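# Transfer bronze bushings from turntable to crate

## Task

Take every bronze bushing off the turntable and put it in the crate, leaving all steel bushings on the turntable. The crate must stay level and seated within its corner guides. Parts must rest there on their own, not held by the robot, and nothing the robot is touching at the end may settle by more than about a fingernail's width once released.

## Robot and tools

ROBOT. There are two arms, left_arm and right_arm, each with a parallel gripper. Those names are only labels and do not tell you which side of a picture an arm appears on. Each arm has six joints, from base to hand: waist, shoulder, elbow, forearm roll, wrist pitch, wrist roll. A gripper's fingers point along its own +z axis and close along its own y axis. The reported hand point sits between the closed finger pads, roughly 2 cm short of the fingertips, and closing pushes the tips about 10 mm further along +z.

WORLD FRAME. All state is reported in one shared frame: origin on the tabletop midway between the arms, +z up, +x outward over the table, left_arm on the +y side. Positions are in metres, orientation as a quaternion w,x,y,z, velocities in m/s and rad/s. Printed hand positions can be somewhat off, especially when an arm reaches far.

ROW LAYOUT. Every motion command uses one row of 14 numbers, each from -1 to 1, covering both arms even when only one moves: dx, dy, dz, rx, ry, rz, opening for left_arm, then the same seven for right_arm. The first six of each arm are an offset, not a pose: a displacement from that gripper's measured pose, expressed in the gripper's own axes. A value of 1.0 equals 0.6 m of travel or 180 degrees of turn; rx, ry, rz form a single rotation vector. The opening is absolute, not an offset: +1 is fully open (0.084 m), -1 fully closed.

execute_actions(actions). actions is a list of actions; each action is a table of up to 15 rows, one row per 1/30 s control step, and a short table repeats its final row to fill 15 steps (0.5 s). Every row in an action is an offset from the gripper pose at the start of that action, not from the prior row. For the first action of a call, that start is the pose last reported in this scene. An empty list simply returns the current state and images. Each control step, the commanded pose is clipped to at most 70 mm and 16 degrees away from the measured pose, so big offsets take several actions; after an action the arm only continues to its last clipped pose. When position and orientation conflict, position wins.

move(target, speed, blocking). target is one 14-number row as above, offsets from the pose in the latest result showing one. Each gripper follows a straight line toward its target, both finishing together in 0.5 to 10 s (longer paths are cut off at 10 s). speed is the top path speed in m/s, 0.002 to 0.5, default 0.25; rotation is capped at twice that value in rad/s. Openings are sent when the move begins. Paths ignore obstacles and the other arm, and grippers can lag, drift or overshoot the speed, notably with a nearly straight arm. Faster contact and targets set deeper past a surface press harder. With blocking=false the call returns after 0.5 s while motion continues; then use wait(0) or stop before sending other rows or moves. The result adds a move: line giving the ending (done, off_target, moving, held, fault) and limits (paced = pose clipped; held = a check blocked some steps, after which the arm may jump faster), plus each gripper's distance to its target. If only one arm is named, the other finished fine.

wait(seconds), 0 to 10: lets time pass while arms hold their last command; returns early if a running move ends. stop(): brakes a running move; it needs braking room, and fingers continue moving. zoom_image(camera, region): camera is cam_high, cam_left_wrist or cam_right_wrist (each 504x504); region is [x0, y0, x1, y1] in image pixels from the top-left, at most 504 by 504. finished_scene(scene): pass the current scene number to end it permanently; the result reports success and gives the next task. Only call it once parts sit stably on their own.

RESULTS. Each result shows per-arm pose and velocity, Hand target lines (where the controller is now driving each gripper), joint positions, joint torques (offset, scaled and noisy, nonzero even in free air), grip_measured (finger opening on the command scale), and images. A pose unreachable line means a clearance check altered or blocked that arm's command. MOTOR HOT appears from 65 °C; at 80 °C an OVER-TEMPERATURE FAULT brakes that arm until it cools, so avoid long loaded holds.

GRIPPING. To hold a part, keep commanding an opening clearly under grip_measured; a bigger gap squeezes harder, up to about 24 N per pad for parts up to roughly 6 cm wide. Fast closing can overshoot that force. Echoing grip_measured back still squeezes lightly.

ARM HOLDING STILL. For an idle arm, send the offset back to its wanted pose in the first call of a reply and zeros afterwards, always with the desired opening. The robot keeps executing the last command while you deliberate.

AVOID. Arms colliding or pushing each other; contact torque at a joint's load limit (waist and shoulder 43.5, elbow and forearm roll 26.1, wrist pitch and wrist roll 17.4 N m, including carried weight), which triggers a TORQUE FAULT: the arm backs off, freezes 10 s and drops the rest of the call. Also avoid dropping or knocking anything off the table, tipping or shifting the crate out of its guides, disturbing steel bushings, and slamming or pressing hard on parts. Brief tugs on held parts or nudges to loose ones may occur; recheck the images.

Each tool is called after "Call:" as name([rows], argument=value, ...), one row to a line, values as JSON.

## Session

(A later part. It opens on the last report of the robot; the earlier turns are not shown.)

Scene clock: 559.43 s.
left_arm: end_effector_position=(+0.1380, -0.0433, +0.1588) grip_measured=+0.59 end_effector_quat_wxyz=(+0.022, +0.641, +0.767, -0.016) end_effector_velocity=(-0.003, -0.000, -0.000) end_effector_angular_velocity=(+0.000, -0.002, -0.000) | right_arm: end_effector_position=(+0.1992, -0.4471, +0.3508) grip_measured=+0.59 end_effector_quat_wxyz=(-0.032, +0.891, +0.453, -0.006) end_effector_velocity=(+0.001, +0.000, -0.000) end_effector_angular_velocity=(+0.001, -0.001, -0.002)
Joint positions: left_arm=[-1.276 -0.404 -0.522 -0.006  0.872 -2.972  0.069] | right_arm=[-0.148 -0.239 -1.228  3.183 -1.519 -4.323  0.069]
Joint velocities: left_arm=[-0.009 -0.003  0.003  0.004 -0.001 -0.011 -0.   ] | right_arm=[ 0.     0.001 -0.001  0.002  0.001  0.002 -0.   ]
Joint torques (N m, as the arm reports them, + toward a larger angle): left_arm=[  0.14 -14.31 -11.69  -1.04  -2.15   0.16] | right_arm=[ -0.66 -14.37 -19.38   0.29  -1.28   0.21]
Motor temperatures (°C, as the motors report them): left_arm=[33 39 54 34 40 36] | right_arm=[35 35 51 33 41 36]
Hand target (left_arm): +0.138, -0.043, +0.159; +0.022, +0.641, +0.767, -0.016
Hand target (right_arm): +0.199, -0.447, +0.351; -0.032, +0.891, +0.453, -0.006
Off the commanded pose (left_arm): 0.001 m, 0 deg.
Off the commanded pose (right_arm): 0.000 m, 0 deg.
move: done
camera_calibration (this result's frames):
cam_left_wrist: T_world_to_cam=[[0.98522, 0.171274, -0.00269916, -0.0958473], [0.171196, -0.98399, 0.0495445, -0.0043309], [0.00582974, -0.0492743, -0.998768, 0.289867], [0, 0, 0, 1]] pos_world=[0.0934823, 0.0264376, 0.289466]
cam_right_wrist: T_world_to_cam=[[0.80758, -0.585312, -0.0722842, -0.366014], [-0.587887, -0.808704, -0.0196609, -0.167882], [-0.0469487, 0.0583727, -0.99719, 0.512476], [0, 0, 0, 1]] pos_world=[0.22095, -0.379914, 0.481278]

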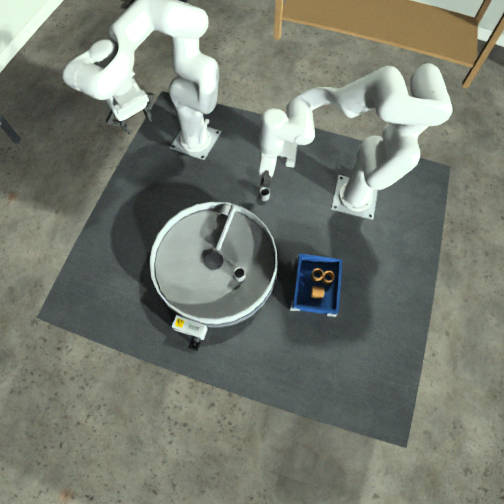

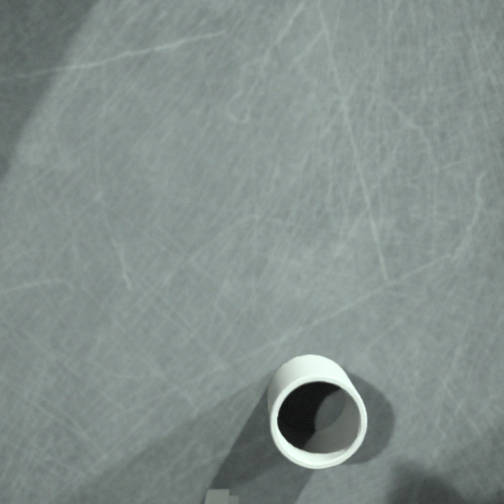

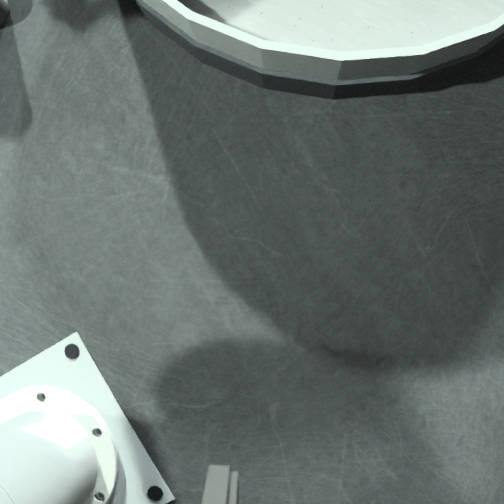

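Call:
move(target=[0.004,-0.008,0.198,0,0,0,0.6, 0,0,0,0,0,0,0.6], speed=0.08)

Call:
move(target=[0,0,0,0,0,0,-1, 0,0,0,0,0,0,0.6])

Call:
move(target=[0,0,-0.25,0,0,0,-1, 0,0,0,0,0,0,0.6], speed=0.15)

Call:
move(target=[-0.07,0.44,0,0,0,0,-1, 0,0,0,0,0,0,0.6], speed=0.2)

Scene clock: 569.50 s.
left_arm: end_effector_position=(+0.1344, -0.0486, +0.0404) grip_measured=+0.59 end_effector_quat_wxyz=(+0.022, +0.641, +0.767, -0.016) end_effector_velocity=(-0.000, +0.000, -0.002) end_effector_angular_velocity=(+0.001, +0.001, +0.000) | right_arm: end_effector_position=(+0.1992, -0.4471, +0.3508) grip_measured=+0.59 end_effector_quat_wxyz=(-0.032, +0.891, +0.453, -0.006) end_effector_velocity=(+0.000, +0.000, +0.000) end_effector_angular_velocity=(+0.001, -0.001, -0.000)
Joint positions: left_arm=[-1.292 -0.07  -0.413 -0.011  0.428 -2.982  0.069] | right_arm=[-0.148 -0.239 -1.228  3.183 -1.519 -4.323  0.069]
Joint velocities: left_arm=[-0.     0.007  0.    -0.    -0.006 -0.    -0.   ] | right_arm=[ 0.    -0.    -0.001  0.002  0.     0.     0.   ]
Joint torques (N m, as the arm reports them, + toward a larger angle): left_arm=[ -0.3  -18.18  -8.87  -1.02  -2.18   0.01] | right_arm=[ -0.83 -14.52 -19.43   0.17  -1.5    0.28]
Motor temperatures (°C, as the motors report them): left_arm=[33 39 54 34 40 36] | right_arm=[35 35 51 33 41 36]
Hand target (left_arm): +0.134, -0.048, +0.040; +0.022, +0.641, +0.767, -0.016
Hand target (right_arm): +0.199, -0.447, +0.351; -0.032, +0.891, +0.453, -0.006
Off the commanded pose (left_arm): 0.001 m, 0 deg.
Off the commanded pose (right_arm): 0.000 m, 0 deg.
move: done
camera_calibration (this result's frames):
cam_left_wrist: T_world_to_cam=[[0.985296, 0.170827, -0.00316995, -0.0916545], [0.170769, -0.98403, 0.0502326, -0.00299729], [0.00546174, -0.0500353, -0.998733, 0.171427], [0, 0, 0, 1]] pos_world=[0.0898823, 0.021285, 0.171069]
cam_right_wrist: T_world_to_cam=[[0.80758, -0.585312, -0.0722841, -0.366014], [-0.587887, -0.808704, -0.019661, -0.167882], [-0.0469486, 0.0583726, -0.99719, 0.512476], [0, 0, 0, 1]] pos_world=[0.22095, -0.379914, 0.481278]

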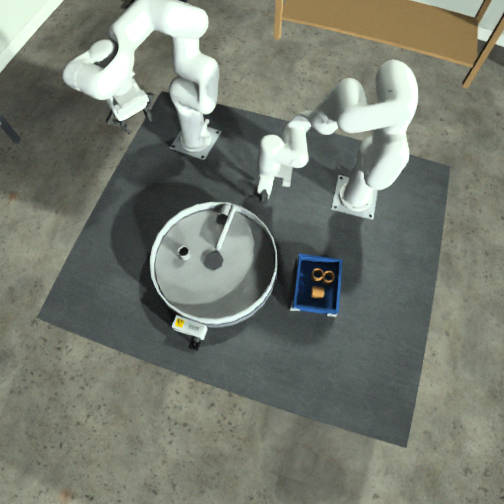

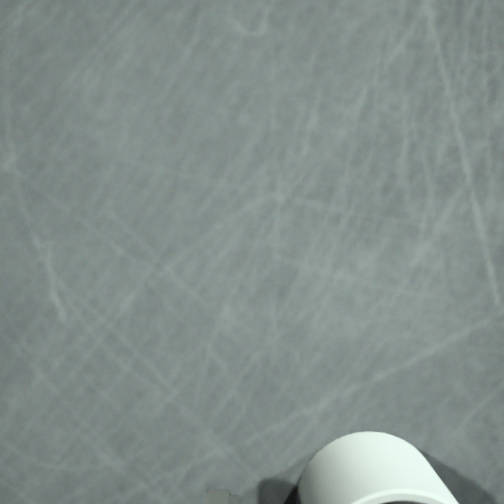

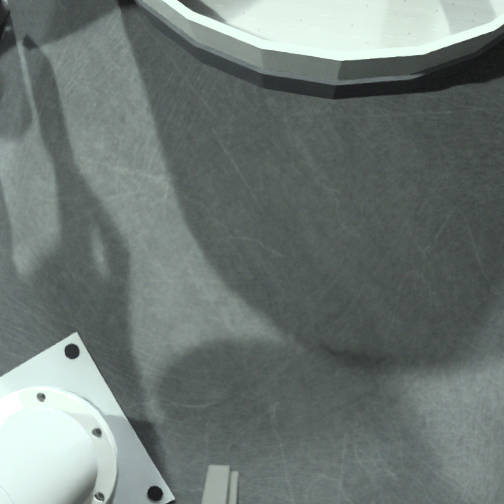

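Scene clock: 570.00 s.
left_arm: end_effector_position=(+0.1344, -0.0487, +0.0405) grip_measured=-0.15 end_effector_quat_wxyz=(+0.022, +0.641, +0.767, -0.016) end_effector_velocity=(+0.000, -0.000, +0.000) end_effector_angular_velocity=(-0.001, -0.000, +0.001) | right_arm: end_effector_position=(+0.1992, -0.4471, +0.3508) grip_measured=+0.59 end_effector_quat_wxyz=(-0.032, +0.891, +0.453, -0.006) end_effector_velocity=(-0.000, +0.000, -0.000) end_effector_angular_velocity=(+0.001, -0.000, -0.001)
Joint positions: left_arm=[-1.292 -0.07  -0.413 -0.011  0.428 -2.982  0.038] | right_arm=[-0.148 -0.239 -1.228  3.183 -1.519 -4.323  0.069]
Joint velocities: left_arm=[ 0. -0. -0. -0. -0. -0. -0.] | right_arm=[ 0.    -0.     0.001  0.001 -0.     0.001 -0.   ]
Joint torques (N m, as the arm reports them, + toward a larger angle): left_arm=[  0.42 -18.78  -8.93  -0.72  -2.34   0.09] | right_arm=[ -0.59 -14.42 -19.4    0.37  -1.41   0.31]
Motor temperatures (°C, as the motors report them): left_arm=[33 39 54 34 40 36] | right_arm=[35 35 51 33 41 36]
Hand target (left_arm): +0.134, -0.049, +0.040; +0.022, +0.641, +0.767, -0.016
Hand target (right_arm): +0.199, -0.447, +0.351; -0.032, +0.891, +0.453, -0.006
Off the commanded pose (left_arm): 0.000 m, 0 deg.
Off the commanded pose (right_arm): 0.000 m, 0 deg.
move: done
camera_calibration (this result's frames):
cam_left_wrist: T_world_to_cam=[[0.985296, 0.170827, -0.00313294, -0.0916694], [0.170766, -0.984019, 0.0504544, -0.00308658], [0.0055361, -0.0502476, -0.998721, 0.171471], [0, 0, 0, 1]] pos_world=[0.0898993, 0.0212383, 0.17112]
cam_right_wrist: T_world_to_cam=[[0.80758, -0.585312, -0.0722842, -0.366014], [-0.587886, -0.808704, -0.0196609, -0.167882], [-0.0469488, 0.0583727, -0.99719, 0.512476], [0, 0, 0, 1]] pos_world=[0.22095, -0.379914, 0.481278]

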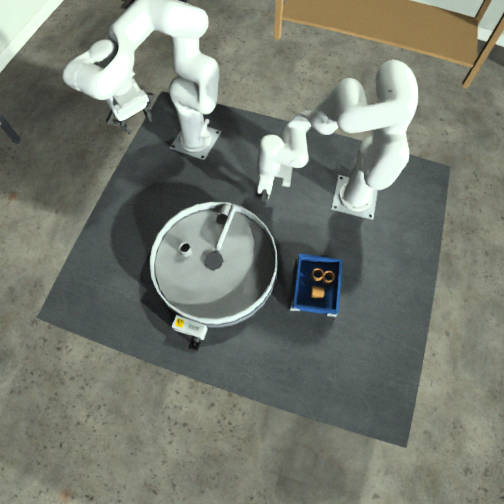

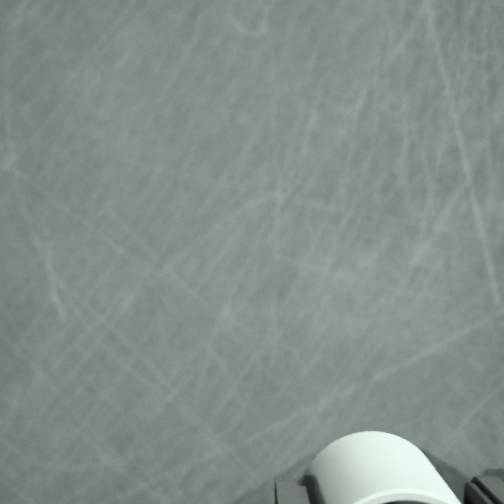

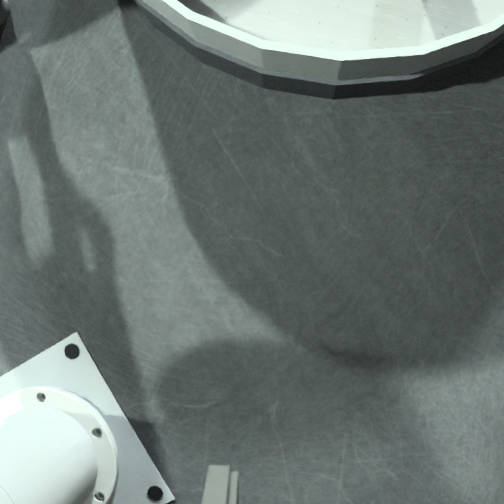

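Scene clock: 571.47 s.
left_arm: end_effector_position=(+0.1325, -0.0400, +0.1896) grip_measured=-0.15 end_effector_quat_wxyz=(+0.022, +0.641, +0.767, -0.016) end_effector_velocity=(-0.000, -0.001, +0.003) end_effector_angular_velocity=(-0.003, -0.001, -0.001) | right_arm: end_effector_position=(+0.1992, -0.4471, +0.3508) grip_measured=+0.59 end_effector_quat_wxyz=(-0.032, +0.891, +0.453, -0.006) end_effector_velocity=(-0.000, +0.000, +0.000) end_effector_angular_velocity=(-0.000, -0.000, +0.000)
Joint positions: left_arm=[-1.288 -0.471 -0.564 -0.005  0.981 -2.986  0.038] | right_arm=[-0.148 -0.239 -1.228  3.183 -1.519 -4.323  0.069]
Joint velocities: left_arm=[-0.001 -0.005 -0.005 -0.     0.007 -0.    -0.   ] | right_arm=[ 0.    -0.001  0.    -0.    -0.001 -0.    -0.   ]
Joint torques (N m, as the arm reports them, + toward a larger angle): left_arm=[ -0.16 -13.42 -12.55  -1.21  -2.2   -0.04] | right_arm=[ -0.58 -14.37 -19.3    0.25  -1.42   0.26]
Motor temperatures (°C, as the motors report them): left_arm=[33 39 54 34 40 36] | right_arm=[35 35 51 33 41 36]
Hand target (left_arm): +0.133, -0.040, +0.190; +0.023, +0.641, +0.767, -0.016
Hand target (right_arm): +0.199, -0.447, +0.351; -0.032, +0.891, +0.453, -0.006
Off the commanded pose (left_arm): 0.001 m, 0 deg.
Off the commanded pose (right_arm): 0.000 m, 0 deg.
move: done
camera_calibration (this result's frames):
cam_left_wrist: T_world_to_cam=[[0.985193, 0.171429, -0.00263959, -0.0908719], [0.171349, -0.983977, 0.0492809, -0.00159557], [0.00585087, -0.0490035, -0.998781, 0.320843], [0, 0, 0, 1]] pos_world=[0.0879226, 0.0297305, 0.32029]
cam_right_wrist: T_world_to_cam=[[0.80758, -0.585312, -0.0722842, -0.366014], [-0.587887, -0.808704, -0.019661, -0.167882], [-0.0469487, 0.0583727, -0.99719, 0.512476], [0, 0, 0, 1]] pos_world=[0.22095, -0.379914, 0.481278]

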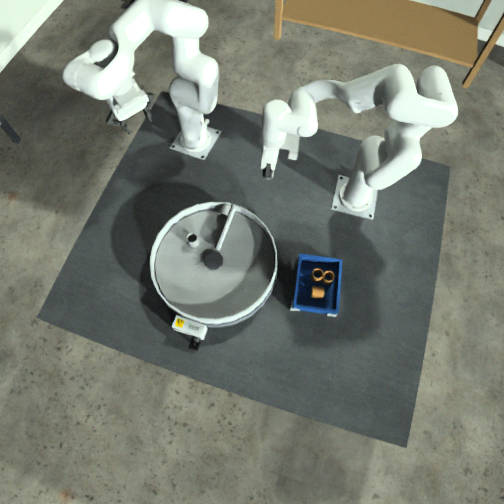

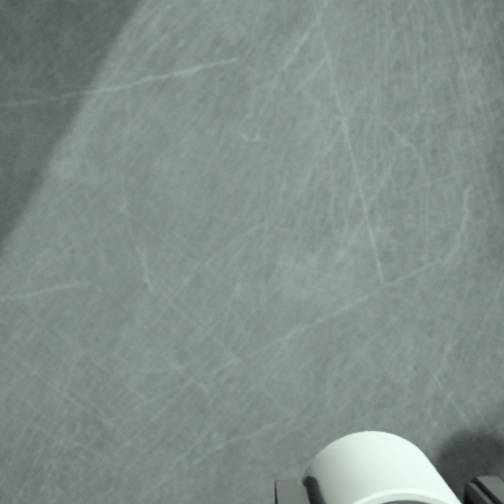

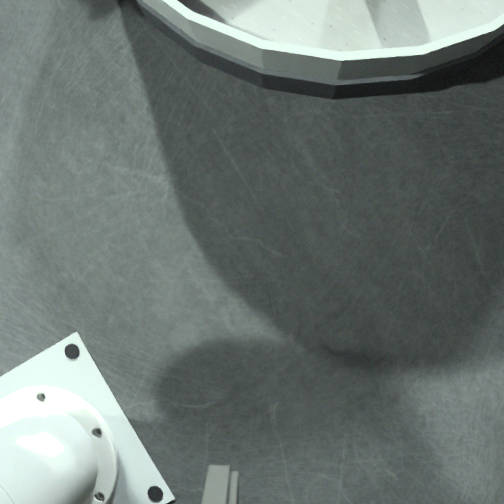

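Scene clock: 573.33 s.
left_arm: end_effector_position=(+0.3991, -0.0343, +0.1932) grip_measured=-0.15 end_effector_quat_wxyz=(+0.022, +0.641, +0.767, -0.016) end_effector_velocity=(+0.002, -0.000, -0.001) end_effector_angular_velocity=(+0.001, +0.002, -0.001) | right_arm: end_effector_position=(+0.1992, -0.4471, +0.3508) grip_measured=+0.59 end_effector_quat_wxyz=(-0.032, +0.891, +0.453, -0.006) end_effector_velocity=(-0.000, +0.000, +0.000) end_effector_angular_velocity=(+0.001, +0.000, +0.001)
Joint positions: left_arm=[-0.737  0.066 -1.107 -0.037  0.997 -2.418  0.038] | right_arm=[-0.148 -0.239 -1.228  3.183 -1.519 -4.323  0.069]
Joint velocities: left_arm=[ 0.002  0.006 -0.007  0.     0.003  0.003  0.   ] | right_arm=[ 0.    -0.001  0.     0.001 -0.001 -0.001 -0.   ]
Joint torques (N m, as the arm reports them, + toward a larger angle): left_arm=[  0.55 -27.68 -12.71  -0.93  -2.29   0.23] | right_arm=[ -0.51 -14.15 -19.49   0.55  -1.55   0.25]
Motor temperatures (°C, as the motors report them): left_arm=[33 39 54 34 40 36] | right_arm=[35 35 51 33 42 36]
Hand target (left_arm): +0.399, -0.034, +0.193; +0.022, +0.641, +0.767, -0.016
Hand target (right_arm): +0.199, -0.447, +0.351; -0.032, +0.891, +0.453, -0.006
Off the commanded pose (left_arm): 0.001 m, 0 deg.
Off the commanded pose (right_arm): 0.000 m, 0 deg.
move: done
camera_calibration (this result's frames):
cam_left_wrist: T_world_to_cam=[[0.985258, 0.171056, -0.00250704, -0.35457], [0.170974, -0.984075, 0.0486248, -0.041612], [0.00585043, -0.0483367, -0.998814, 0.323171], [0, 0, 0, 1]] pos_world=[0.354567, 0.0353228, 0.323922]
cam_right_wrist: T_world_to_cam=[[0.80758, -0.585312, -0.0722841, -0.366014], [-0.587886, -0.808705, -0.0196609, -0.167882], [-0.0469487, 0.0583726, -0.99719, 0.512476], [0, 0, 0, 1]] pos_world=[0.22095, -0.379914, 0.481278]

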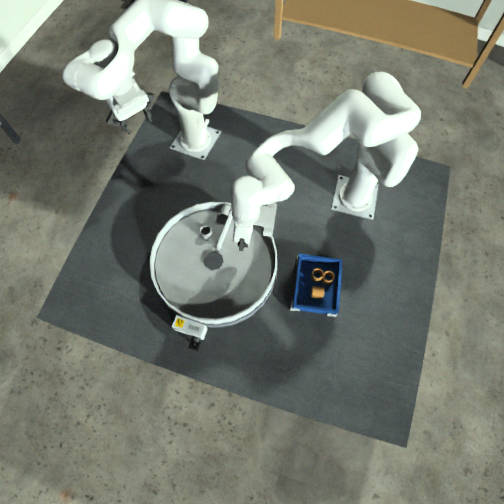

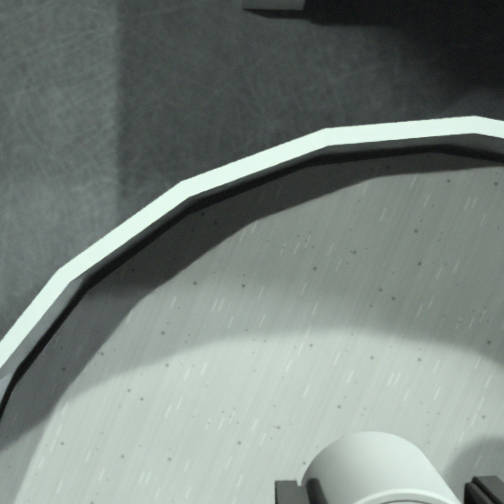

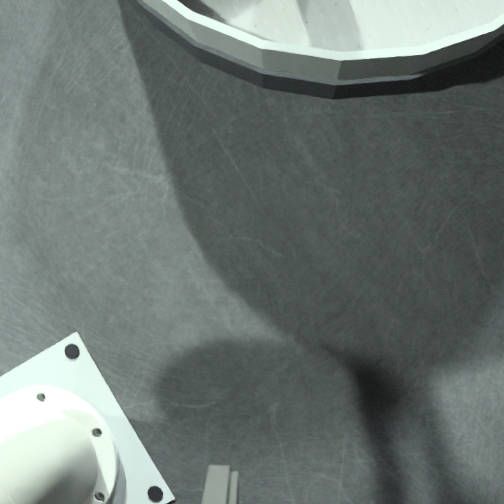

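Call:
move(target=[0,0,0.155,0,0,0,-1, 0,0,0,0,0,0,0.6], speed=0.06)

Call:
move(target=[0,0,0,0,0,0,0.6, 0,0,0,0,0,0,0.6])

Call:
move(target=[0.1,-0.2,-0.3,0,0,0,0.6, 0,0,0,0,0,0,0.6], speed=0.2)

Scene clock: 581.83 s.
left_arm: end_effector_position=(+0.4006, -0.0396, +0.1007) grip_measured=-0.15 end_effector_quat_wxyz=(+0.022, +0.641, +0.767, -0.016) end_effector_velocity=(+0.000, -0.001, -0.001) end_effector_angular_velocity=(-0.001, -0.001, -0.001) | right_arm: end_effector_position=(+0.1992, -0.4471, +0.3508) grip_measured=+0.59 end_effector_quat_wxyz=(-0.032, +0.891, +0.453, -0.006) end_effector_velocity=(-0.000, +0.000, -0.000) end_effector_angular_velocity=(+0.000, +0.002, -0.002)
Joint positions: left_arm=[-0.746  0.214 -1.007 -0.046  0.749 -2.412  0.038] | right_arm=[-0.148 -0.239 -1.228  3.183 -1.519 -4.323  0.069]
Joint velocities: left_arm=[-0.001  0.003 -0.001  0.    -0.004 -0.     0.   ] | right_arm=[-0.    -0.     0.001 -0.    -0.001  0.002  0.   ]
Joint torques (N m, as the arm reports them, + toward a larger angle): left_arm=[  0.45 -31.18 -11.61  -1.21  -2.2    0.09] | right_arm=[ -0.92 -13.81 -19.57   0.3   -1.42   0.09]
Motor temperatures (°C, as the motors report them): left_arm=[33 40 55 34 40 36] | right_arm=[35 35 51 33 42 36]
Hand target (left_arm): +0.400, -0.039, +0.100; +0.022, +0.641, +0.767, -0.016
Hand target (right_arm): +0.199, -0.447, +0.351; -0.032, +0.891, +0.453, -0.006
Off the commanded pose (left_arm): 0.001 m, 0 deg.
Off the commanded pose (right_arm): 0.000 m, 0 deg.
move: done
camera_calibration (this result's frames):
cam_left_wrist: T_world_to_cam=[[0.985312, 0.170749, -0.00229694, -0.355384], [0.170653, -0.984097, 0.0492999, -0.0424577], [0.00615748, -0.0489677, -0.998781, 0.230437], [0, 0, 0, 1]] pos_world=[0.355991, 0.030183, 0.231433]
cam_right_wrist: T_world_to_cam=[[0.80758, -0.585312, -0.072284, -0.366014], [-0.587886, -0.808705, -0.019661, -0.167882], [-0.0469486, 0.0583726, -0.99719, 0.512476], [0, 0, 0, 1]] pos_world=[0.22095, -0.379914, 0.481278]

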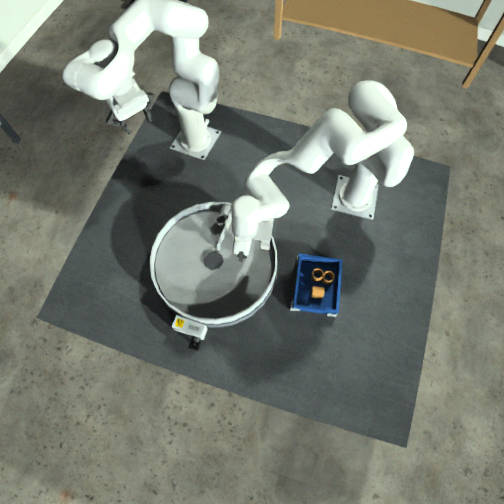

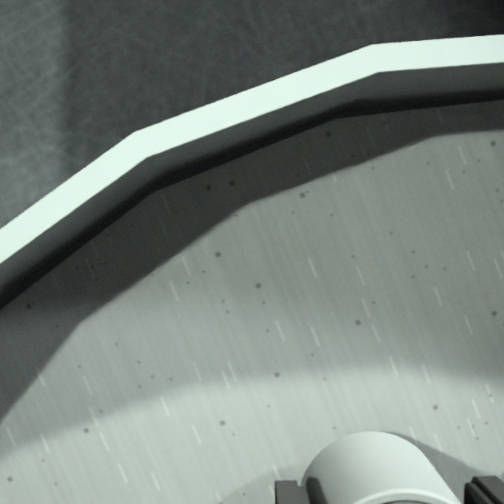

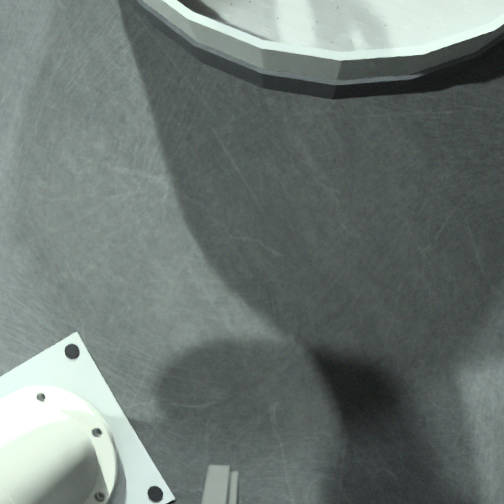

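Scene clock: 582.37 s.
left_arm: end_effector_position=(+0.4006, -0.0396, +0.1008) grip_measured=+0.59 end_effector_quat_wxyz=(+0.022, +0.641, +0.767, -0.016) end_effector_velocity=(+0.001, +0.000, +0.000) end_effector_angular_velocity=(-0.000, -0.000, -0.000) | right_arm: end_effector_position=(+0.1992, -0.4471, +0.3508) grip_measured=+0.59 end_effector_quat_wxyz=(-0.032, +0.891, +0.453, -0.006) end_effector_velocity=(+0.001, -0.000, -0.000) end_effector_angular_velocity=(-0.001, -0.004, +0.001)
Joint positions: left_arm=[-0.746  0.214 -1.007 -0.046  0.749 -2.412  0.069] | right_arm=[-0.148 -0.239 -1.228  3.183 -1.519 -4.323  0.069]
Joint velocities: left_arm=[ 0.001  0.    -0.001  0.     0.     0.001  0.   ] | right_arm=[-0.    -0.001  0.    -0.     0.003 -0.001 -0.   ]
Joint torques (N m, as the arm reports them, + toward a larger angle): left_arm=[ -0.29 -29.68 -11.24  -1.1   -2.23   0.13] | right_arm=[ -0.51 -14.31 -19.4    0.35  -1.41   0.27]
Motor temperatures (°C, as the motors report them): left_arm=[33 40 55 34 40 36] | right_arm=[35 35 51 33 42 36]
Hand target (left_arm): +0.401, -0.040, +0.101; +0.022, +0.641, +0.767, -0.016
Hand target (right_arm): +0.199, -0.447, +0.351; -0.032, +0.891, +0.453, -0.006
Off the commanded pose (left_arm): 0.000 m, 0 deg.
Off the commanded pose (right_arm): 0.000 m, 0 deg.
move: done
camera_calibration (this result's frames):
cam_left_wrist: T_world_to_cam=[[0.985312, 0.17075, -0.00224411, -0.355404], [0.170651, -0.984094, 0.0493619, -0.0424809], [0.00622011, -0.0490198, -0.998778, 0.230443], [0, 0, 0, 1]] pos_world=[0.356, 0.0301761, 0.231461]
cam_right_wrist: T_world_to_cam=[[0.80758, -0.585312, -0.0722839, -0.366014], [-0.587886, -0.808705, -0.019661, -0.167882], [-0.0469485, 0.0583725, -0.99719, 0.512476], [0, 0, 0, 1]] pos_world=[0.22095, -0.379914, 0.481278]

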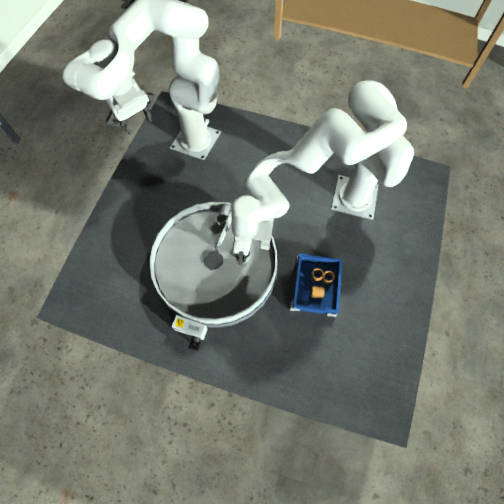

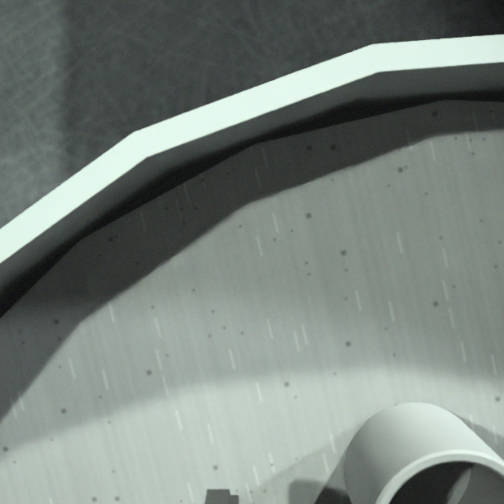

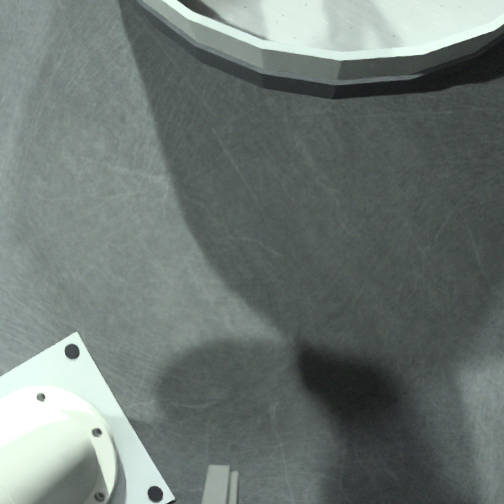

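Scene clock: 584.03 s.
left_arm: end_effector_position=(+0.2694, +0.0081, +0.2758) grip_measured=+0.59 end_effector_quat_wxyz=(+0.022, +0.641, +0.767, -0.015) end_effector_velocity=(-0.001, +0.000, +0.003) end_effector_angular_velocity=(-0.003, -0.003, +0.001) | right_arm: end_effector_position=(+0.1992, -0.4471, +0.3508) grip_measured=+0.59 end_effector_quat_wxyz=(-0.032, +0.891, +0.453, -0.006) end_effector_velocity=(-0.000, -0.000, +0.000) end_effector_angular_velocity=(-0.000, +0.001, -0.000)
Joint positions: left_arm=[-0.873 -0.421 -0.856 -0.027  1.229 -2.565  0.069] | right_arm=[-0.148 -0.239 -1.228  3.183 -1.519 -4.323  0.069]
Joint velocities: left_arm=[-0.001 -0.006 -0.003 -0.     0.005 -0.002  0.   ] | right_arm=[-0.     0.    -0.001 -0.    -0.001  0.    -0.   ]
Joint torques (N m, as the arm reports them, + toward a larger angle): left_arm=[  0.23 -14.8  -12.63  -1.04  -2.38   0.12] | right_arm=[ -0.58 -14.35 -19.42   0.52  -1.54   0.13]
Motor temperatures (°C, as the motors report them): left_arm=[33 40 55 34 40 36] | right_arm=[35 35 51 33 42 36]
Hand target (left_arm): +0.269, +0.008, +0.276; +0.022, +0.641, +0.767, -0.015
Hand target (right_arm): +0.199, -0.447, +0.351; -0.032, +0.891, +0.453, -0.006
Off the commanded pose (left_arm): 0.001 m, 0 deg.
Off the commanded pose (right_arm): 0.000 m, 0 deg.
move: done
camera_calibration (this result's frames):
cam_left_wrist: T_world_to_cam=[[0.985173, 0.171544, -0.00242831, -0.233821], [0.17146, -0.984003, 0.0483677, 0.0182816], [0.00590773, -0.0480669, -0.998827, 0.408526], [0, 0, 0, 1]] pos_world=[0.224806, 0.0777363, 0.406595]
cam_right_wrist: T_world_to_cam=[[0.80758, -0.585312, -0.0722841, -0.366014], [-0.587886, -0.808705, -0.0196611, -0.167882], [-0.0469486, 0.0583727, -0.99719, 0.512476], [0, 0, 0, 1]] pos_world=[0.22095, -0.379914, 0.481278]

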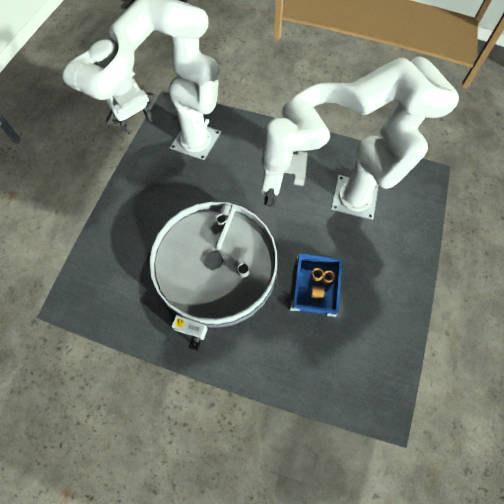

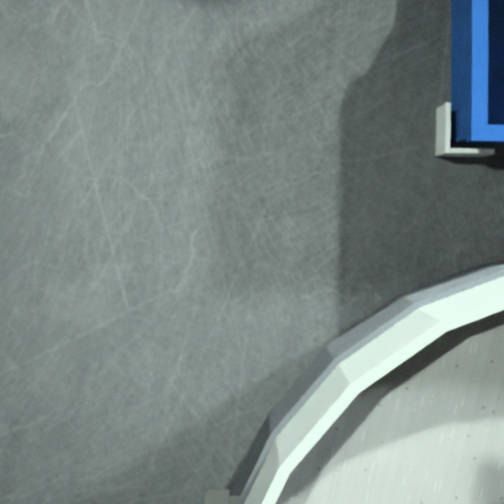

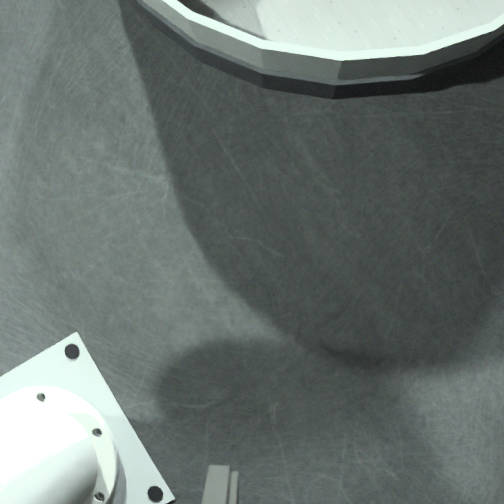

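Call:
finished_scene(scene=2)

The scene is finished: the task was done.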